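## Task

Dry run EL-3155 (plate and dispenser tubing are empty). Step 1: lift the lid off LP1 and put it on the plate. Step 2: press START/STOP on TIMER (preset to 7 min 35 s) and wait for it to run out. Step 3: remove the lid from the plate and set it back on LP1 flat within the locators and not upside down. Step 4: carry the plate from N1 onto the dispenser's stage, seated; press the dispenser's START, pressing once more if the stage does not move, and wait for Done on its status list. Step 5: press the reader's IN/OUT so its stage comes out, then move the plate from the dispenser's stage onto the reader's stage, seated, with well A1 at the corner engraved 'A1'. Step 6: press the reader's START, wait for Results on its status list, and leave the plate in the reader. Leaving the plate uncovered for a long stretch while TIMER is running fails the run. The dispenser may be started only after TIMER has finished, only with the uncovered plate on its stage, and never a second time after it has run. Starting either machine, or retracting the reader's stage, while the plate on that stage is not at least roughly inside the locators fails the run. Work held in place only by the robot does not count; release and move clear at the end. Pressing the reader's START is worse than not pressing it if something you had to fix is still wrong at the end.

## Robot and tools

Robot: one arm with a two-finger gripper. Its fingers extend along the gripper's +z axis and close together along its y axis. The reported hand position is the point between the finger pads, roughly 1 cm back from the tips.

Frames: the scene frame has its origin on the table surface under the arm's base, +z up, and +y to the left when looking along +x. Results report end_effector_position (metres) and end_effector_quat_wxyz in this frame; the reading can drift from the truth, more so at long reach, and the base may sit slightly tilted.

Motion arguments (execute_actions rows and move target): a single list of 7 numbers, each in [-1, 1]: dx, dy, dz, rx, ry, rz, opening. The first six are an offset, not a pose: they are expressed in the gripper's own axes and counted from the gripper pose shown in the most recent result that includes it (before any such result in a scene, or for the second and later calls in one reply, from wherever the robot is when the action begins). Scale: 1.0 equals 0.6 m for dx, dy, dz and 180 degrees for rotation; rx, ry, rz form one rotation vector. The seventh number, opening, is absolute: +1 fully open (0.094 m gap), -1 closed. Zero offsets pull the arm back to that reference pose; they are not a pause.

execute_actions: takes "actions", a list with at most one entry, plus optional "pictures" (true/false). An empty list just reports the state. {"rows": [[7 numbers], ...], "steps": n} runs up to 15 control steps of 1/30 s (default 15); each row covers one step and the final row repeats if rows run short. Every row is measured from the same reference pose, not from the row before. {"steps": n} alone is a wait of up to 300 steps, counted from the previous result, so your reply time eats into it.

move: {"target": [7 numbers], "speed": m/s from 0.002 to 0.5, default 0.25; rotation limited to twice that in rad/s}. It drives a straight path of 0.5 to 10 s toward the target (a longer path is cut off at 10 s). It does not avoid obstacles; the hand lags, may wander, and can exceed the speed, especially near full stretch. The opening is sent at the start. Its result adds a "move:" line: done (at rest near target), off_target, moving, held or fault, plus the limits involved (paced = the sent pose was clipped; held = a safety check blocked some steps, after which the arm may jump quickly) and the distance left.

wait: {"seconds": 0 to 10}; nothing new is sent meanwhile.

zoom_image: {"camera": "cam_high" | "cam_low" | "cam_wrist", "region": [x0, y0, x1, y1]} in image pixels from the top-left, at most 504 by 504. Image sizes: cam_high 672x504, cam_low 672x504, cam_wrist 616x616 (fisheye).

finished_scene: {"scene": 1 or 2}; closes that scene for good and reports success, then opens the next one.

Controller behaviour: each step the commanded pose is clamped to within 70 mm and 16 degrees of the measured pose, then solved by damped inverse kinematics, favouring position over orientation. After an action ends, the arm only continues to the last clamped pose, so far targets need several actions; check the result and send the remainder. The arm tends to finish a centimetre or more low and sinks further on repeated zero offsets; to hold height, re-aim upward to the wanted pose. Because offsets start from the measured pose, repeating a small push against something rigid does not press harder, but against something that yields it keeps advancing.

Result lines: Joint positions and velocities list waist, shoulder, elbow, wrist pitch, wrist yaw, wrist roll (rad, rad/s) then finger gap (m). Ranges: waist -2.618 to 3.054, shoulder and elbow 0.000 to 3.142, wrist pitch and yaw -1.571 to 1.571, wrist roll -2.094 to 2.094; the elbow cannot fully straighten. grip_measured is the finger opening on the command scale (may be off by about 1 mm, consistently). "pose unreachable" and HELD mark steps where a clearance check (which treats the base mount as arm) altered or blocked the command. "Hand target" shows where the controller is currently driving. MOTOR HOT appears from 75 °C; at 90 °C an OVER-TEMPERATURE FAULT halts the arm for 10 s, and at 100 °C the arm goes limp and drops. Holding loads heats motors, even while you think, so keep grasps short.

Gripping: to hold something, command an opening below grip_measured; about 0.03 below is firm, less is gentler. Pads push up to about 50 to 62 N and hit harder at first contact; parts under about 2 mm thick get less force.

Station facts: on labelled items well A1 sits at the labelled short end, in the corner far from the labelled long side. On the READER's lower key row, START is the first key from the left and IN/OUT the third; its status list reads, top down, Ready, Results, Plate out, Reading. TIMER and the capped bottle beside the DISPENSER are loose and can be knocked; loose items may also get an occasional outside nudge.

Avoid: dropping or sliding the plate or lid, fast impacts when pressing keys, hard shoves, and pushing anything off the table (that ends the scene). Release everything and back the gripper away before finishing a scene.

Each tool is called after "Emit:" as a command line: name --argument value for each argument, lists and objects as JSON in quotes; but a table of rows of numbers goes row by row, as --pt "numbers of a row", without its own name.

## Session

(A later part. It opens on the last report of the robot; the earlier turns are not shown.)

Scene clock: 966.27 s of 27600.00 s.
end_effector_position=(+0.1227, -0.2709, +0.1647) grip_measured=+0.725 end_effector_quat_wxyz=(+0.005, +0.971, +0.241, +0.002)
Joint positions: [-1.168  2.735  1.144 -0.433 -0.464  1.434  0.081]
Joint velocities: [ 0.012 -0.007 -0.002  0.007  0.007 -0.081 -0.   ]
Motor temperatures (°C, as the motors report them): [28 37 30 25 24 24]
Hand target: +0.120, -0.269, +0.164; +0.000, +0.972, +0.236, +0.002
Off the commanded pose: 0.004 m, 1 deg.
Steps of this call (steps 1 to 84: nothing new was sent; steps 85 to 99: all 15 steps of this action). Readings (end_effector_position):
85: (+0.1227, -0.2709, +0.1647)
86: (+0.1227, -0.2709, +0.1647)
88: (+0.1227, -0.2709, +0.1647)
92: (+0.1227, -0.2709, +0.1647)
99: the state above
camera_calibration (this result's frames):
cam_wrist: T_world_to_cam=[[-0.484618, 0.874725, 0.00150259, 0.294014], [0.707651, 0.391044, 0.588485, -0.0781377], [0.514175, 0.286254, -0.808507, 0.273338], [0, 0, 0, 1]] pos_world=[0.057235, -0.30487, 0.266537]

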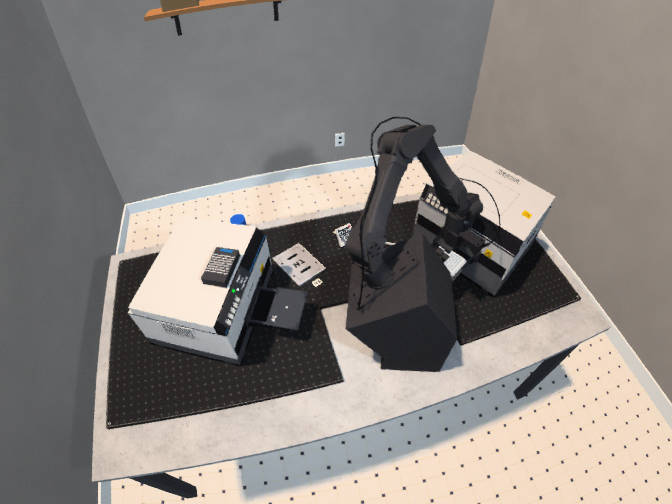

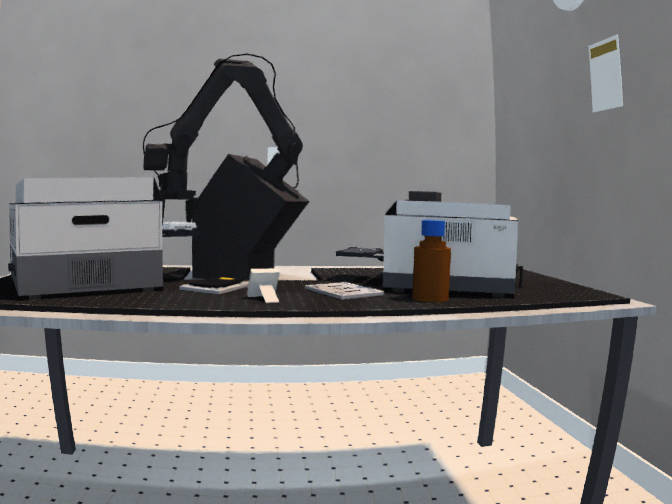

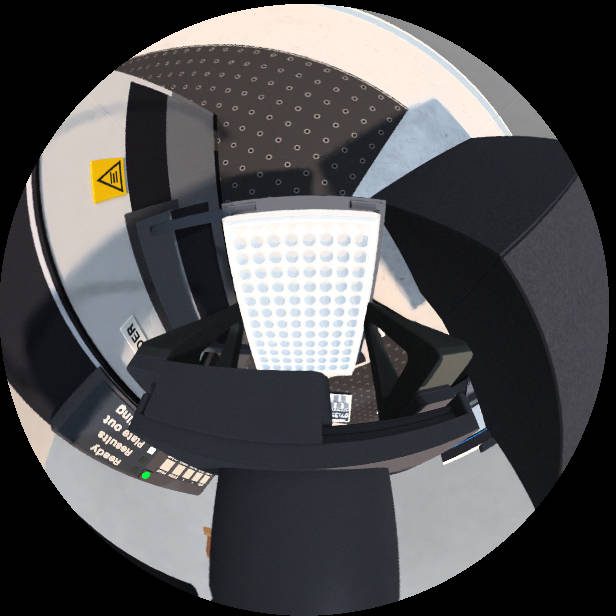

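Short pulse to break stiction.

Emit:
execute_actions --actions '[{"rows":[[-0.004,-0.007,0.005,0.005,0.002,0.002,0.69],[-0.004,-0.007,0.005,0.005,0.002,0.002,0.69],[-0.004,-0.007,0.005,0.005,0.002,0.002,0.69],[-0.003,-0.005,0.002,0.003,0.001,0.002,0.69]]}]'

Emit:
zoom_image --camera "cam_wrist" --region '[190,150,420,380]'

Emit:
zoom_image --camera "cam_low" --region '[150,195,220,248]'

Scene clock: 970.47 s of 27600.00 s.
end_effector_position=(+0.1209, -0.2691, +0.1620) grip_measured=+0.725 end_effector_quat_wxyz=(+0.000, +0.971, +0.239, +0.002)
Joint positions: [-1.168  2.744  1.144 -0.434 -0.465  1.433  0.081]
Joint velocities: [-0.007 -0.007 -0.022  0.007  0.037  0.066  0.   ]
Motor temperatures (°C, as the motors report them): [28 37 30 25 24 24]
Hand target: +0.120, -0.269, +0.163; -0.000, +0.971, +0.237, +0.003
Off the commanded pose: 0.002 m, 0 deg.
Steps of this call (steps 1 to 111: nothing new was sent; steps 112 to 126: all 15 steps of this action). Readings (end_effector_position):
112: (+0.1225, -0.2707, +0.1644)
113: (+0.1223, -0.2705, +0.1640)
115: (+0.1212, -0.2696, +0.1625)
119: (+0.1209, -0.2691, +0.1620)
126: the state above
camera_calibration (this result's frames):
cam_wrist: T_world_to_cam=[[-0.481268, 0.876512, 0.0104273, 0.290172], [0.710326, 0.382995, 0.590552, -0.0787552], [0.513632, 0.291621, -0.806932, 0.272841], [0, 0, 0, 1]] pos_world=[0.0554528, -0.303743, 0.263647]

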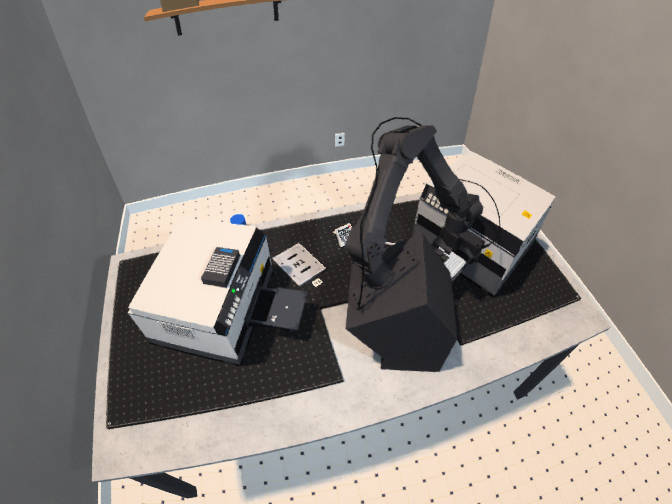

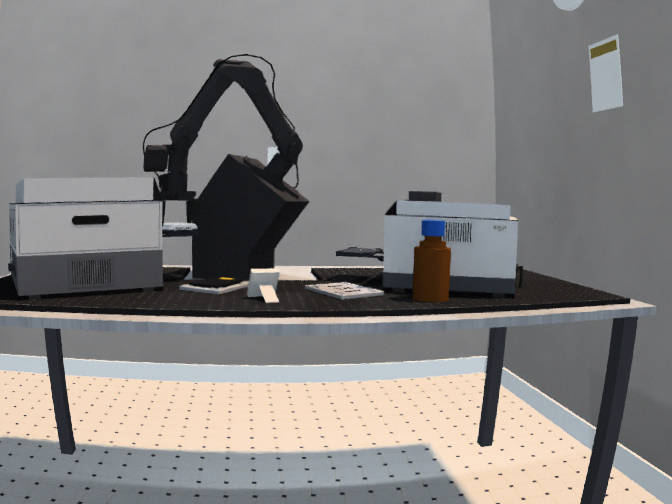

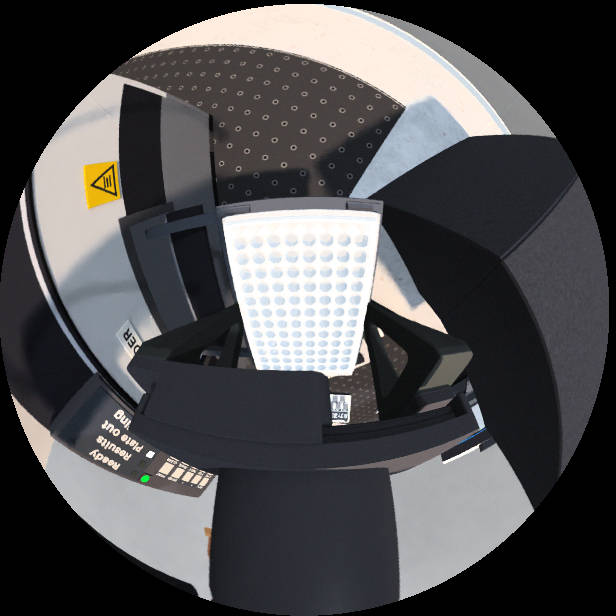

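Region (190, 150, 420, 380) of cam_wrist's 616x616 image, scaled by 2.191, with more detail than that image has.

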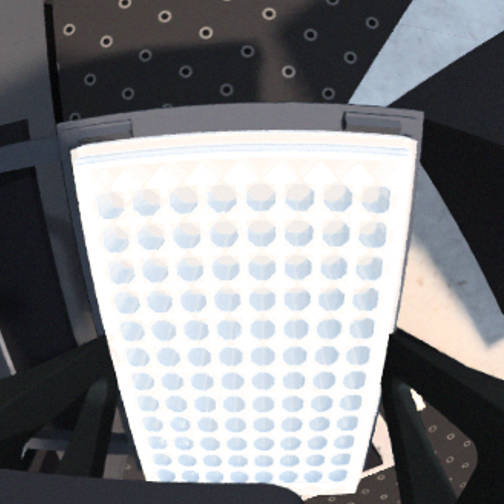

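Region (150, 195, 220, 248) of cam_low's 672x504 image, scaled by 7.200, with more detail than that image has; it fills the top 382 rows of this view, and the rest is white.

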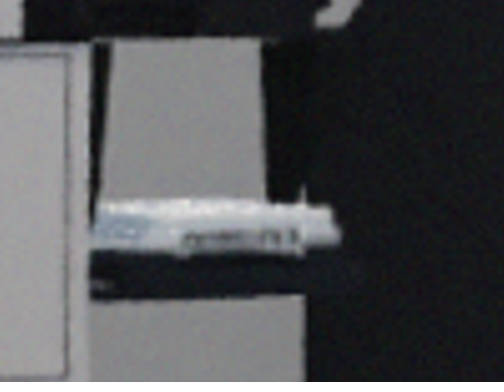

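Emit:
execute_actions --actions '[{"rows":[[-0.003,0.002,0.005,-0.001,0,0,0.69]]}]'

Emit:
zoom_image --camera "cam_wrist" --region '[190,150,420,380]'

Emit:
zoom_image --camera "cam_low" --region '[150,195,220,248]'

Scene clock: 974.53 s of 27600.00 s.
end_effector_position=(+0.1194, -0.2686, +0.1591) grip_measured=+0.725 end_effector_quat_wxyz=(-0.002, +0.971, +0.238, +0.003)
Joint positions: [-1.168  2.754  1.144 -0.428 -0.467  1.433  0.081]
Joint velocities: [ 0.002 -0.017  0.002 -0.051 -0.081 -0.022  0.   ]
Motor temperatures (°C, as the motors report them): [28 37 30 25 24 24]
Hand target: +0.120, -0.271, +0.159; +0.002, +0.971, +0.239, +0.002
Off the commanded pose: 0.003 m, 0 deg.
Steps of this call (steps 1 to 107: nothing new was sent; steps 108 to 122: all 15 steps of this action). Readings (end_effector_position):
108: (+0.1208, -0.2692, +0.1618)
109: (+0.1206, -0.2693, +0.1614)
111: (+0.1199, -0.2690, +0.1601)
115: (+0.1194, -0.2686, +0.1591)
122: the state above
camera_calibration (this result's frames):
cam_wrist: T_world_to_cam=[[-0.479481, 0.877437, 0.0142362, 0.288426], [0.71107, 0.37896, 0.592258, -0.0776558], [0.514274, 0.294099, -0.805623, 0.271445], [0, 0, 0, 1]] pos_world=[0.0539168, -0.303479, 0.260568]

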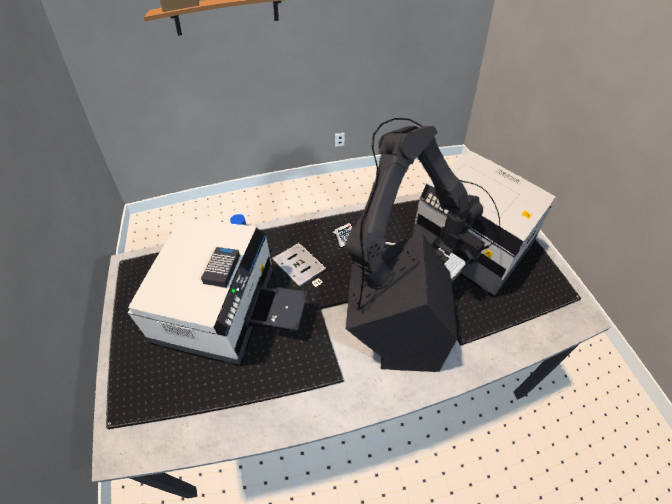

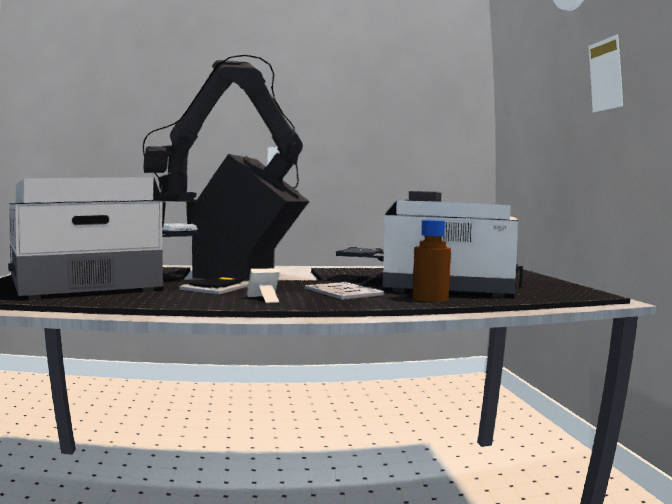

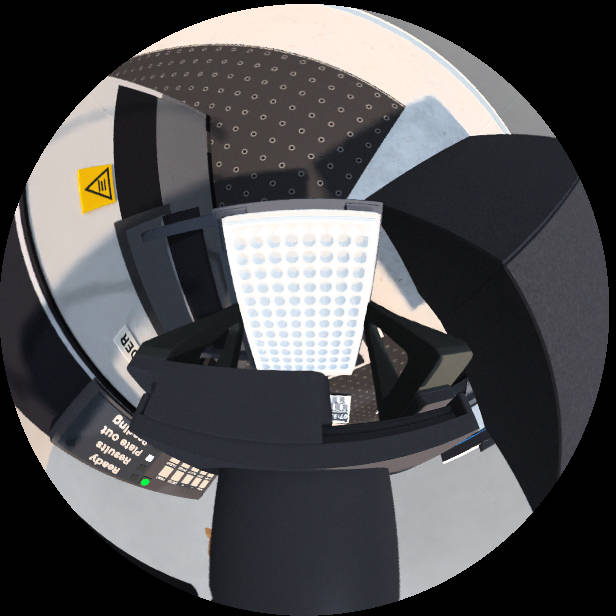

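Region (190, 150, 420, 380) of cam_wrist's 616x616 image, scaled by 2.191, with more detail than that image has.

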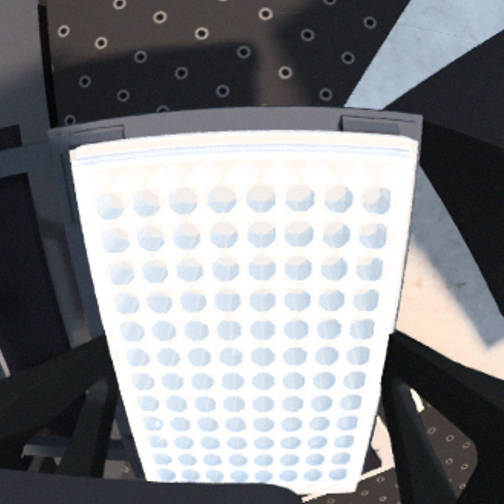

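Region (150, 195, 220, 248) of cam_low's 672x504 image, scaled by 7.200, with more detail than that image has; it fills the top 382 rows of this view, and the rest is white.

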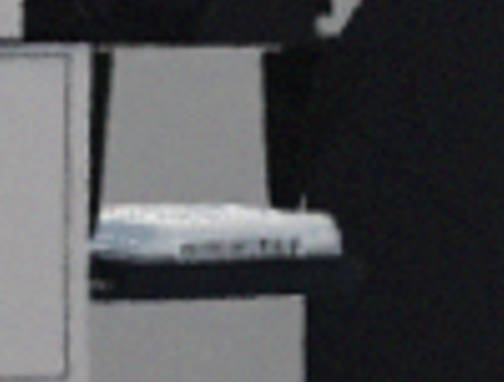

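Emit:
execute_actions --actions '[{"rows":[[0.002,0.006,0.001,-0.004,-0.003,0.0,0.69]]}]'

Emit:
zoom_image --camera "cam_wrist" --region '[190,150,420,380]'

Emit:
zoom_image --camera "cam_low" --region '[150,195,220,248]'

Scene clock: 978.03 s of 27600.00 s.
end_effector_position=(+0.1221, -0.2692, +0.1574) grip_measured=+0.725 end_effector_quat_wxyz=(+0.001, +0.971, +0.240, -0.000)
Joint positions: [-1.155  2.754  1.144 -0.418 -0.467  1.443  0.081]
Joint velocities: [-0.007 -0.022  0.007  0.022 -0.022  0.066  0.001]
Motor temperatures (°C, as the motors report them): [28 37 30 25 24 24]
Hand target: +0.122, -0.271, +0.159; +0.005, +0.971, +0.238, -0.000
Off the commanded pose: 0.002 m, 1 deg.
Steps of this call (steps 1 to 90: nothing new was sent; steps 91 to 105: all 15 steps of this action). Readings (end_effector_position):
91: (+0.1196, -0.2687, +0.1590)
92: (+0.1200, -0.2688, +0.1587)
94: (+0.1212, -0.2688, +0.1579)
98: (+0.1220, -0.2691, +0.1574)
105: the state above
camera_calibration (this result's frames):
cam_wrist: T_world_to_cam=[[-0.483958, 0.875022, 0.0110121, 0.290664], [0.711547, 0.386156, 0.587013, -0.0756223], [0.509396, 0.291925, -0.809503, 0.269492], [0, 0, 0, 1]] pos_world=[0.0572002, -0.303807, 0.259345]

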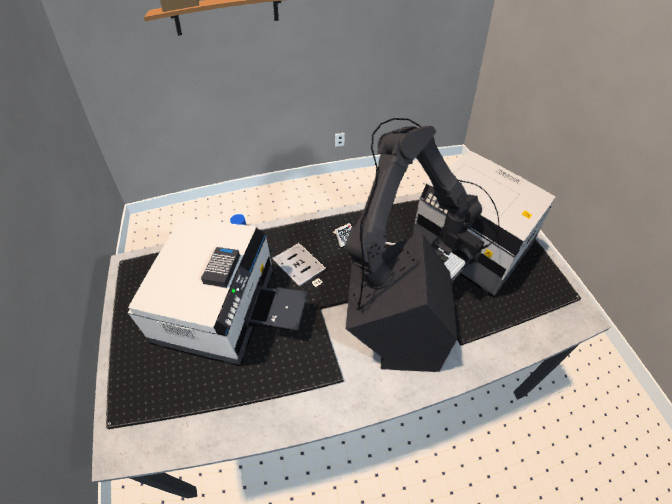

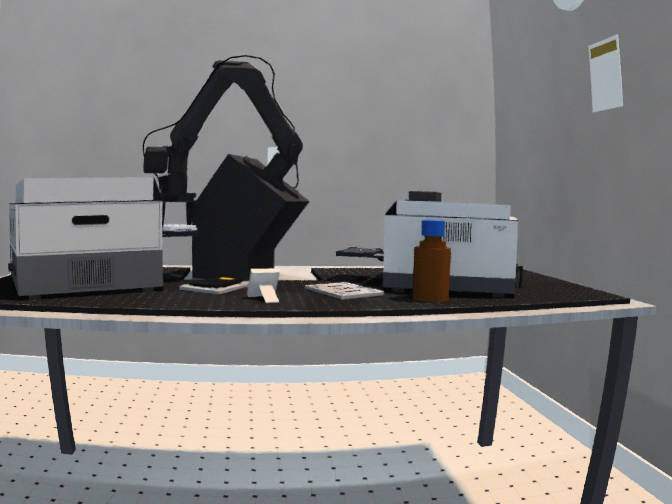

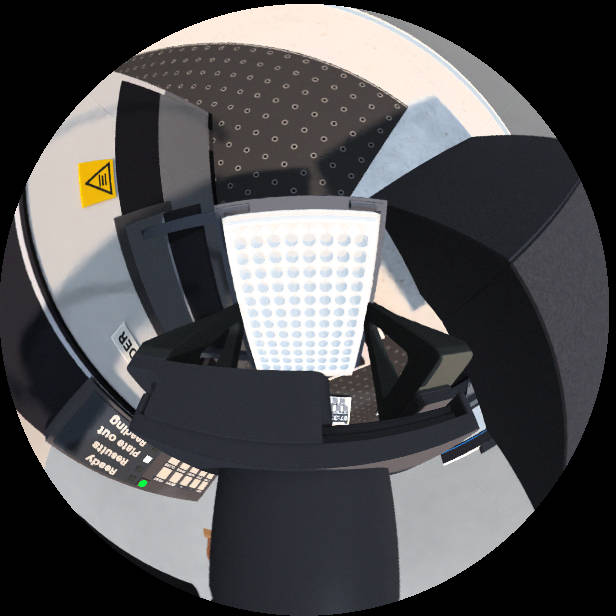

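Region (190, 150, 420, 380) of cam_wrist's 616x616 image, scaled by 2.191, with more detail than that image has.

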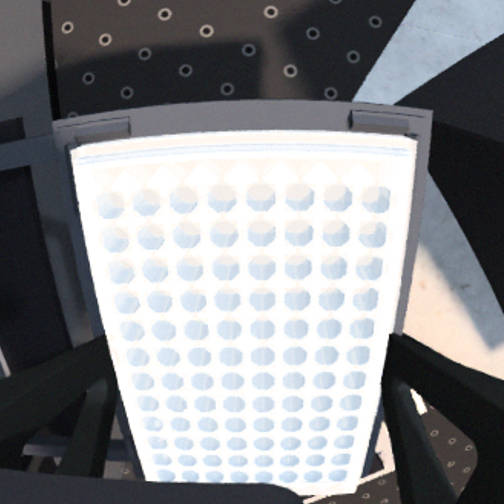

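Region (150, 195, 220, 248) of cam_low's 672x504 image, scaled by 7.200, with more detail than that image has; it fills the top 382 rows of this view, and the rest is white.

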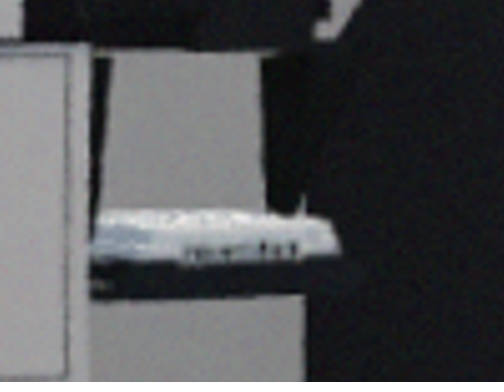

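Emit:
execute_actions --actions '[{"rows":[[-0.003,0.006,-0.001,-0.005,-0.002,0,0.69],[-0.003,0.006,-0.001,-0.005,-0.002,0,0.69],[-0.001,0.002,-0.001,-0.002,-0.001,0,0.69]]}]' --pictures false

Emit:
execute_actions --actions '[{"rows":[[0,0,-0.002,0,0,0,0.71],[0,0,-0.002,0,0,0,0.72],[0,0,-0.002,0,0,0,0.73],[0,0,-0.002,0,0,0,0.74],[0,0,-0.002,0,0,0,0.76],[0,0,-0.002,0,0,0,0.8],[0,0,-0.002,0,0,0,0.85],[0,0,-0.002,0,0,0,0.9],[0,0,-0.002,0,0,0,0.95]]}]'

Emit:
zoom_image --camera "cam_wrist" --region '[190,150,420,380]'

Emit:
zoom_image --camera "cam_low" --region '[150,195,220,248]'

Scene clock: 983.70 s of 27600.00 s.
end_effector_position=(+0.1223, -0.2697, +0.1574) grip_measured=+0.725 end_effector_quat_wxyz=(+0.002, +0.971, +0.241, -0.000)
Joint positions: [-1.155  2.754  1.144 -0.415 -0.467  1.444  0.081]
Joint velocities: [-0.012  0.012 -0.012 -0.022  0.007 -0.037  0.001]
Motor temperatures (°C, as the motors report them): [28 38 30 25 24 24]
Hand target: +0.122, -0.270, +0.158; +0.004, +0.971, +0.240, -0.001
Off the commanded pose: 0.001 m, 0 deg.
Steps of this call (steps 1 to 155: nothing new was sent; steps 156 to 170: all 15 steps of this action). Readings (end_effector_position):
156: (+0.1221, -0.2693, +0.1574)
157: (+0.1222, -0.2696, +0.1574)
159: (+0.1223, -0.2697, +0.1574)
163: (+0.1223, -0.2697, +0.1574)
170: the state above

Scene clock: 984.20 s of 27600.00 s.
end_effector_position=(+0.1223, -0.2697, +0.1574) grip_measured=+0.947 end_effector_quat_wxyz=(+0.002, +0.971, +0.241, -0.000)
Joint positions: [-1.155  2.754  1.144 -0.415 -0.467  1.444  0.091]
Joint velocities: [-0.002 -0.007 -0.002 -0.066  0.037 -0.022 -0.001]
Motor temperatures (°C, as the motors report them): [28 38 30 25 24 24]
Hand target: +0.122, -0.270, +0.159; +0.002, +0.971, +0.241, -0.000
Off the commanded pose: 0.001 m, 0 deg.
Steps of this call (steps 1 to 15: all 15 steps of this action). Readings (end_effector_position):
1: (+0.1223, -0.2697, +0.1574)
2: (+0.1223, -0.2697, +0.1574)
4: (+0.1223, -0.2697, +0.1574)
8: (+0.1223, -0.2697, +0.1574)
15: the state above
camera_calibration (this result's frames):
cam_wrist: T_world_to_cam=[[-0.484533, 0.874727, 0.00899054, 0.291493], [0.710877, 0.387741, 0.58678, -0.0750176], [0.509786, 0.290706, -0.809696, 0.269196], [0, 0, 0, 1]] pos_world=[0.0573337, -0.304146, 0.259365]

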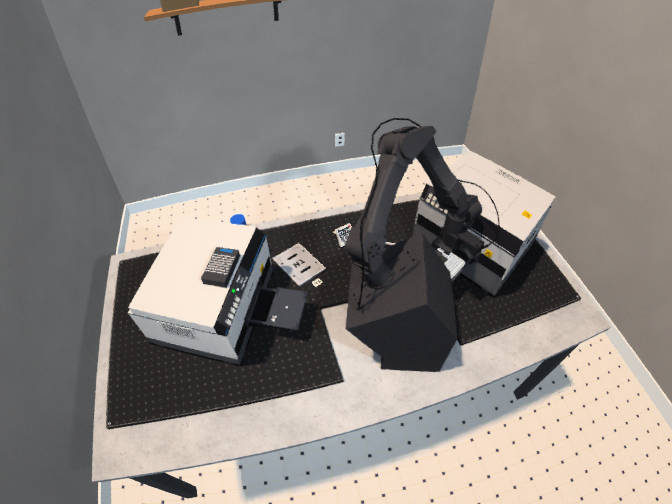

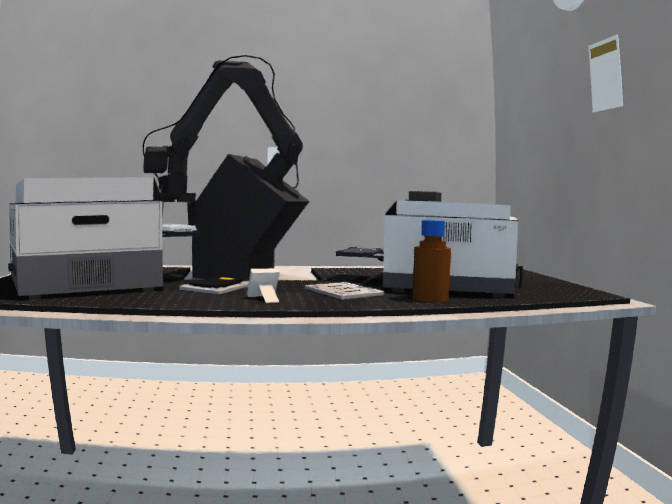

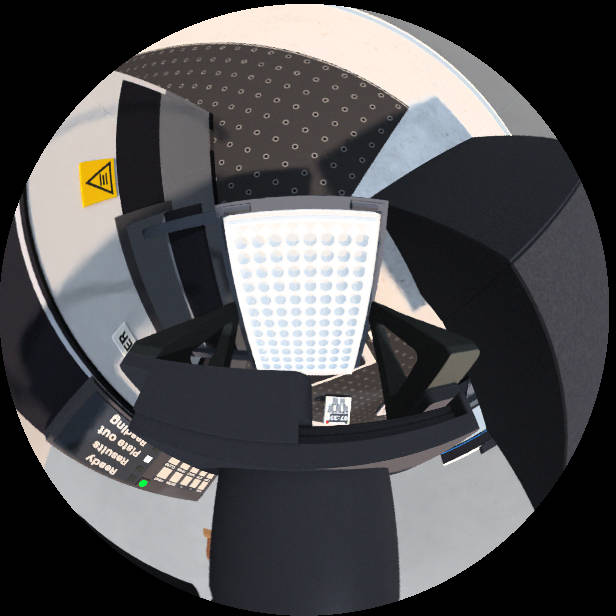

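Region (190, 150, 420, 380) of cam_wrist's 616x616 image, scaled by 2.191, with more detail than that image has.

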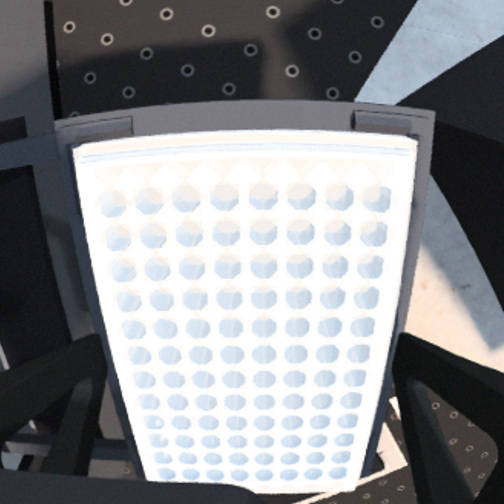

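Region (150, 195, 220, 248) of cam_low's 672x504 image, scaled by 7.200, with more detail than that image has; it fills the top 382 rows of this view, and the rest is white.

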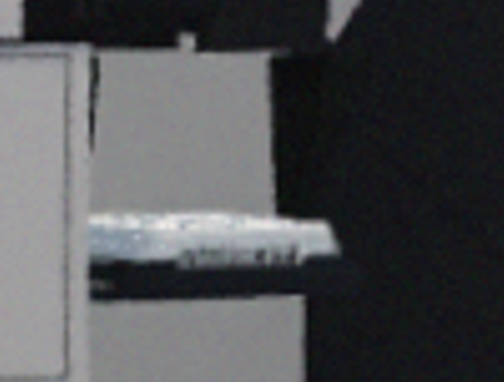

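Appears settled. Lift and inspect the far end.

Emit:
move --target '[0,0.008,-0.08,-0.005,0,0,1]' --speed 0.03

Emit:
move --target '[0.2,0.01,-0.03,0,0,0,1]' --speed 0.1

Emit:
zoom_image --camera "cam_wrist" --region '[190,30,420,260]'

Emit:
zoom_image --camera "cam_low" --region '[155,210,205,248]'

Scene clock: 989.77 s of 27600.00 s.
end_effector_position=(+0.1226, -0.2600, +0.1913) grip_measured=+1.000 end_effector_quat_wxyz=(-0.011, +0.972, +0.236, +0.007)
Joint positions: [-1.205  2.662  1.144 -0.556 -0.46   1.392  0.094]
Joint velocities: [-0.002 -0.002  0.002 -0.037  0.007 -0.051  0.   ]
Motor temperatures (°C, as the motors report them): [28 38 30 25 24 24]
Hand target: +0.125, -0.273, +0.205; +0.010, +0.971, +0.241, +0.002
Off the commanded pose: 0.020 m, 2 deg.
move: off_target
camera_calibration (this result's frames):
cam_wrist: T_world_to_cam=[[-0.476342, 0.878789, 0.0287864, 0.27917], [0.709286, 0.364703, 0.603245, -0.107839], [0.519627, 0.307768, -0.797036, 0.294446], [0, 0, 0, 1]] pos_world=[0.0564668, -0.296623, 0.291701]

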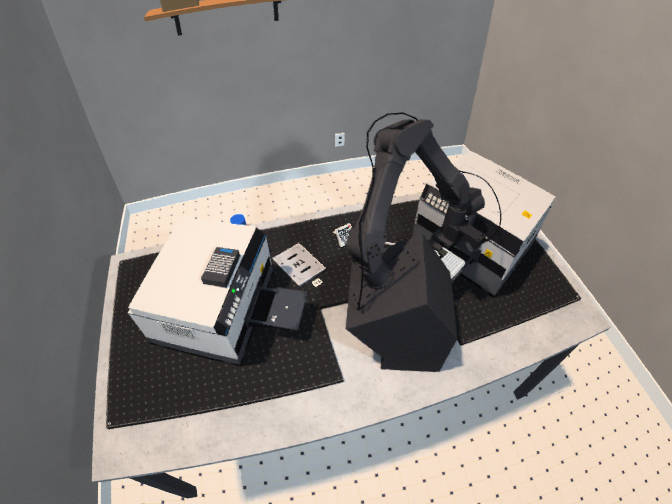

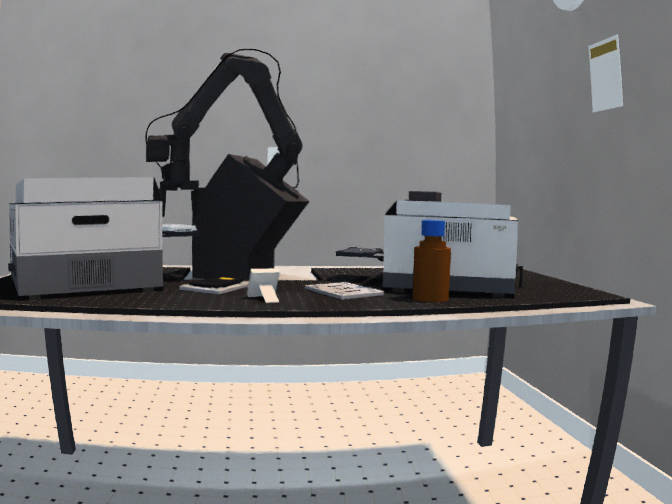

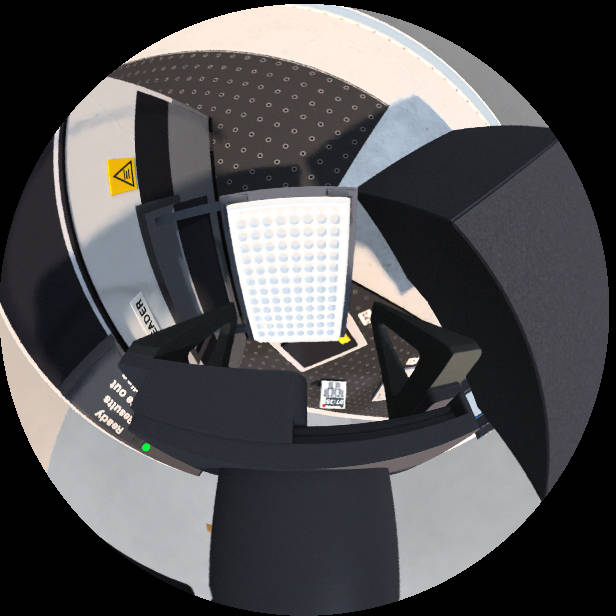

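Scene clock: 991.43 s of 27600.00 s.
end_effector_position=(+0.2189, -0.2045, +0.1987) grip_measured=+1.000 end_effector_quat_wxyz=(-0.026, +0.972, +0.234, -0.004)
Joint positions: [-0.891  2.47   1.144 -0.623 -0.58   1.703  0.094]
Joint velocities: [ 0.002  0.012 -0.002 -0.066 -0.007  0.007  0.   ]
Motor temperatures (°C, as the motors report them): [28 38 30 25 24 24]
Hand target: +0.229, -0.212, +0.211; -0.010, +0.972, +0.235, +0.004
Off the commanded pose: 0.019 m, 2 deg.
move: off_target
camera_calibration (this result's frames):
cam_wrist: T_world_to_cam=[[-0.472591, 0.878993, 0.0634796, 0.268414], [0.727416, 0.348403, 0.591169, -0.205704], [0.497517, 0.325557, -0.804046, 0.243102], [0, 0, 0, 1]] pos_world=[0.155535, -0.243409, 0.300032]

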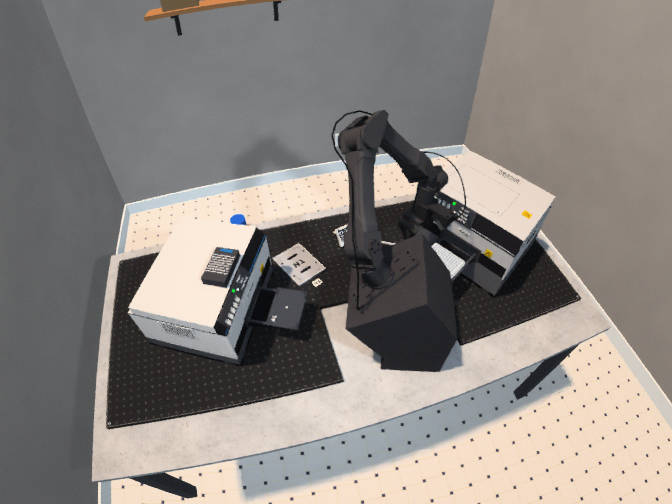

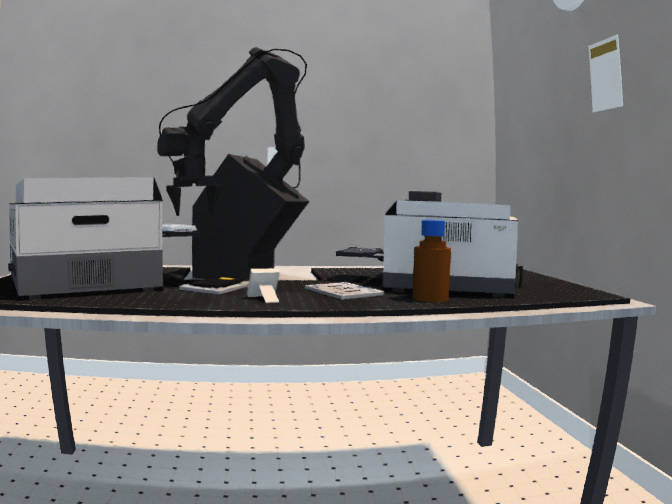

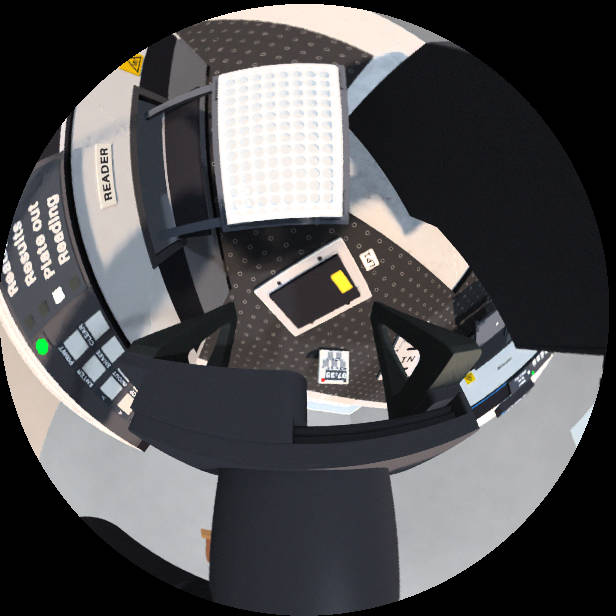

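Region (190, 30, 420, 260) of cam_wrist's 616x616 image, scaled by 2.191, with more detail than that image has.

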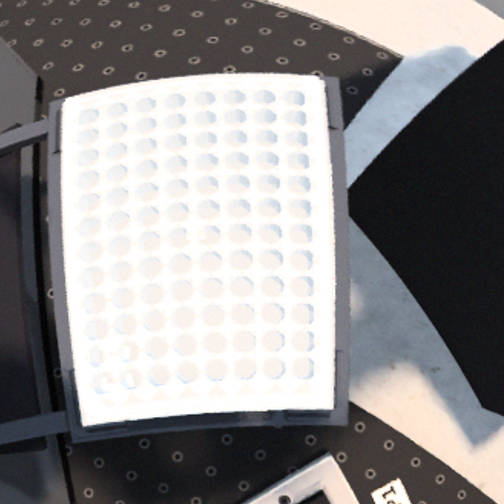

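Region (155, 210, 205, 248) of cam_low's 672x504 image, scaled by 10.080, with more detail than that image has; it fills the top 383 rows of this view, and the rest is white.

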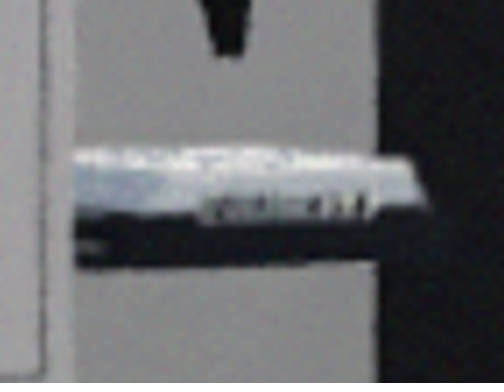

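Emit:
move --target '[0.1,0,-0.11,0,0,-0.51,-1]'

Emit:
move --target '[-0.06,0,-0.02,0,-0.28,0,-1]' --speed 0.2

Scene clock: 997.37 s of 27600.00 s.
end_effector_position=(+0.2601, -0.1752, +0.2514) grip_measured=-0.991 end_effector_quat_wxyz=(-0.043, +0.520, +0.853, +0.018)
Joint positions: [-0.844  2.34   1.286 -0.919 -0.584  0.155  0.   ]
Joint velocities: [ 0.002 -0.017  0.002 -0.037  0.022 -0.007  0.001]
Motor temperatures (°C, as the motors report them): [28 39 30 25 24 24]
Hand target: +0.273, -0.180, +0.264; -0.021, +0.508, +0.861, +0.015
Off the commanded pose: 0.020 m, 3 deg.
move: off_target
camera_calibration (this result's frames):
cam_wrist: T_world_to_cam=[[-0.878568, -0.476978, 0.0247046, 0.13649], [-0.344387, 0.668485, 0.659185, 0.0407055], [-0.330931, 0.570631, -0.751575, 0.500643], [0, 0, 0, 1]] pos_world=[0.299613, -0.247791, 0.346066]

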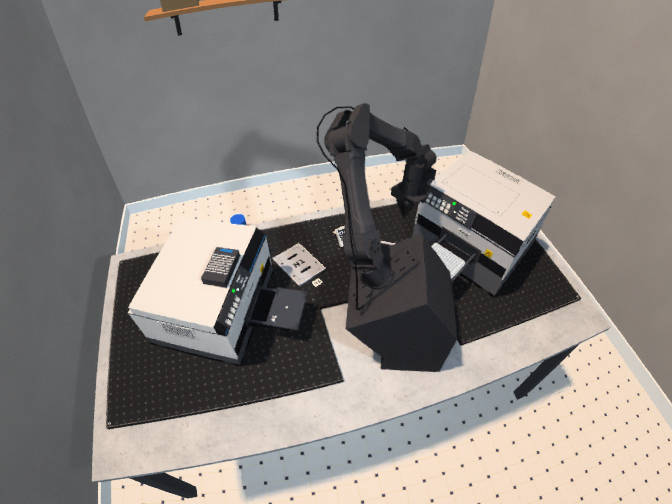

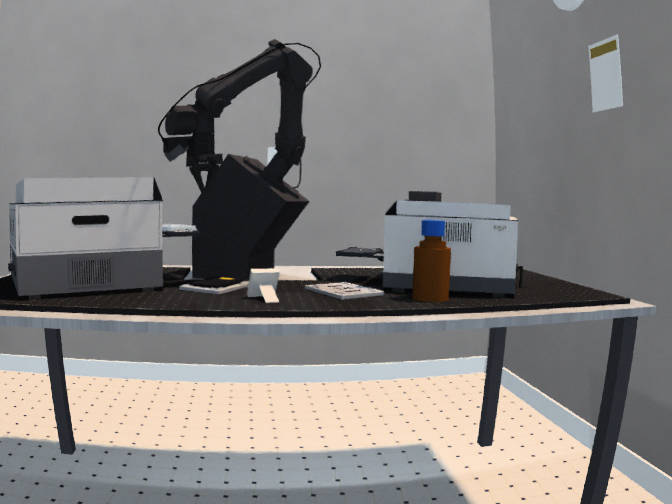

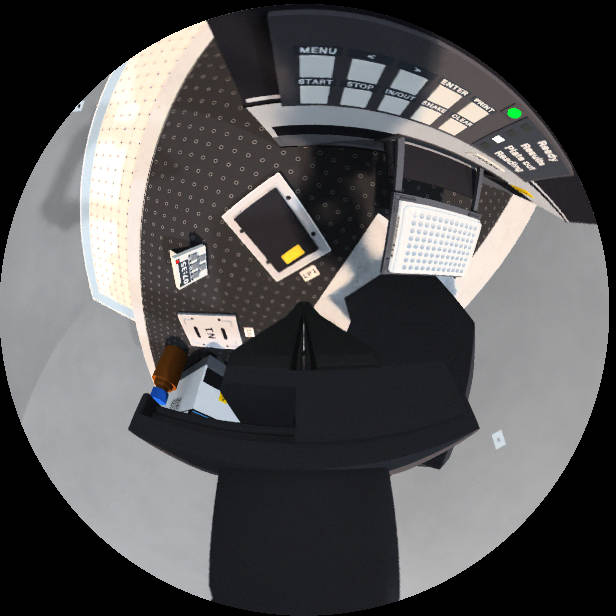

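Scene clock: 1000.27 s of 27600.00 s.
end_effector_position=(+0.2791, -0.2058, +0.2563) grip_measured=-0.991 end_effector_quat_wxyz=(+0.315, +0.472, +0.799, -0.198)
Joint positions: [-0.671  1.968  0.532  0.388 -0.193  0.685  0.   ]
Joint velocities: [-0.007  0.002  0.002  0.125 -0.051  0.022 -0.   ]
Motor temperatures (°C, as the motors report them): [28 38 30 25 24 24]
Hand target: +0.275, -0.209, +0.259; +0.321, +0.476, +0.792, -0.209
Off the commanded pose: 0.005 m, 2 deg.
move: done
camera_calibration (this result's frames):
cam_wrist: T_world_to_cam=[[-0.876141, -0.480201, 0.042233, 0.132707], [-0.481271, 0.866358, -0.133423, 0.346553], [0.0274812, -0.137223, -0.990159, 0.343543], [0, 0, 0, 1]] pos_world=[0.273615, -0.189371, 0.380796]

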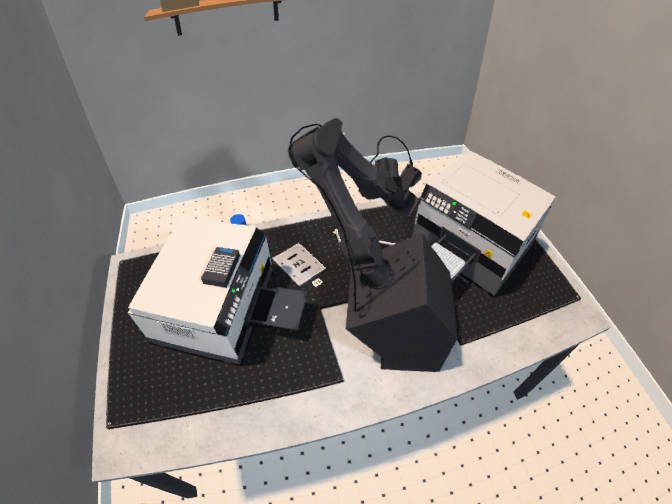

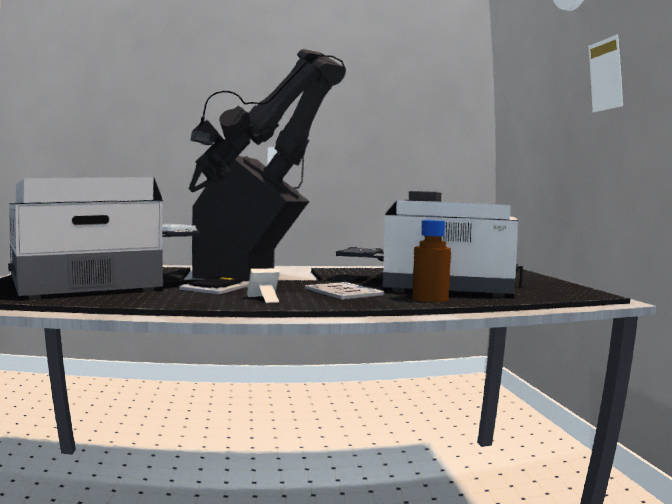

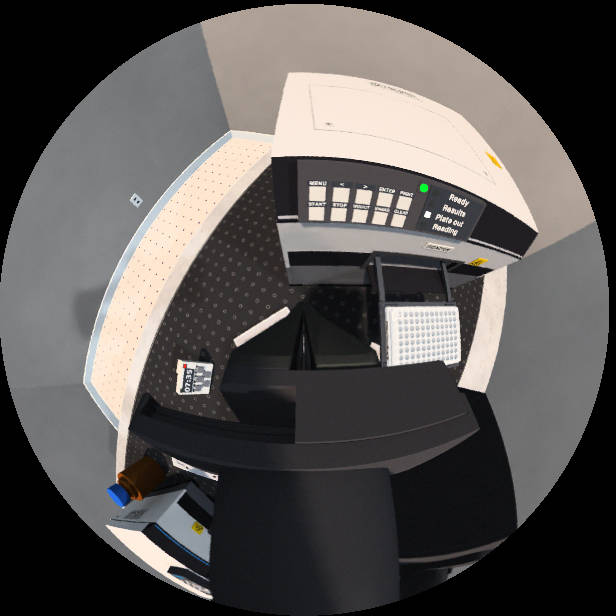

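Emit:
move --target '[-0.084,-0.013,0.085,0,-0.03,0,-1]' --speed 0.06

Scene clock: 1004.00 s of 27600.00 s.
end_effector_position=(+0.2981, -0.2579, +0.2411) grip_measured=-0.991 end_effector_quat_wxyz=(+0.330, +0.467, +0.794, -0.207)
Joint positions: [-0.708  2.216  0.691  0.503 -0.19   0.657  0.   ]
Joint velocities: [-0.012 -0.012 -0.022  0.037  0.037  0.007  0.   ]
Motor temperatures (°C, as the motors report them): [28 37 30 26 25 24]
Hand target: +0.306, -0.272, +0.255; +0.352, +0.463, +0.783, -0.220
Off the commanded pose: 0.021 m, 3 deg.
move: off_target
camera_calibration (this result's frames):
cam_wrist: T_world_to_cam=[[-0.875336, -0.481607, 0.0429062, 0.124184], [-0.481391, 0.859744, -0.170596, 0.406116], [0.0452721, -0.169984, -0.984406, 0.305693], [0, 0, 0, 1]] pos_world=[0.290364, -0.237385, 0.36488]

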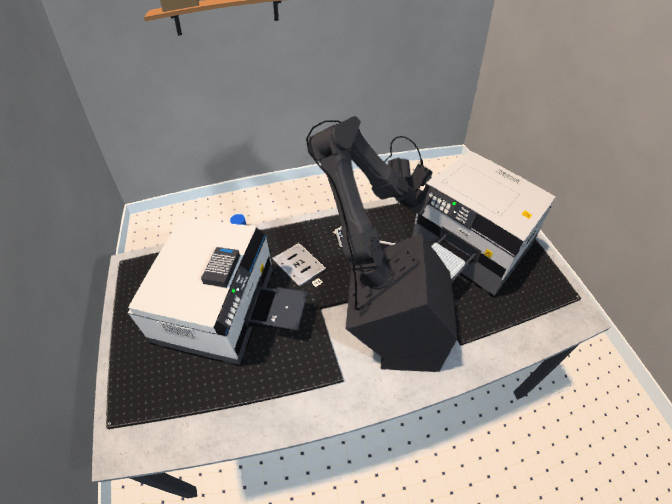

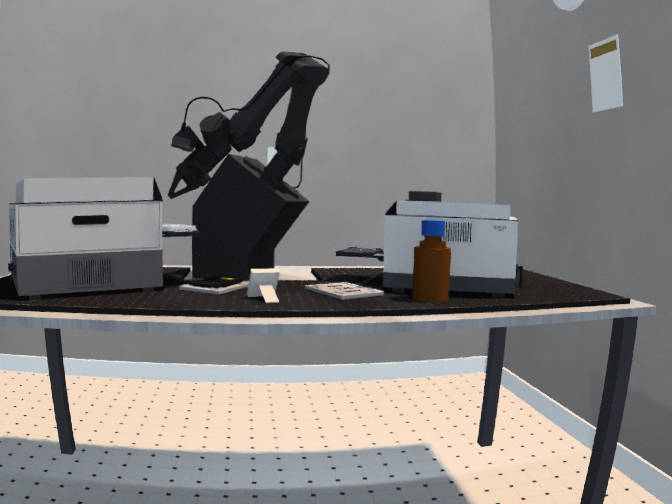

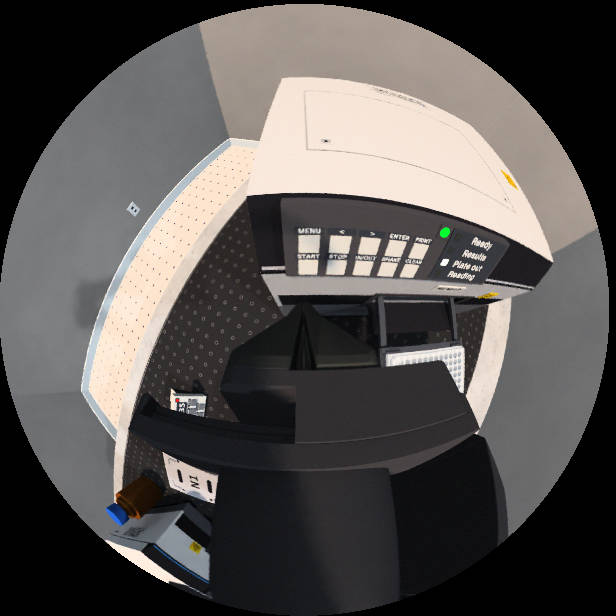

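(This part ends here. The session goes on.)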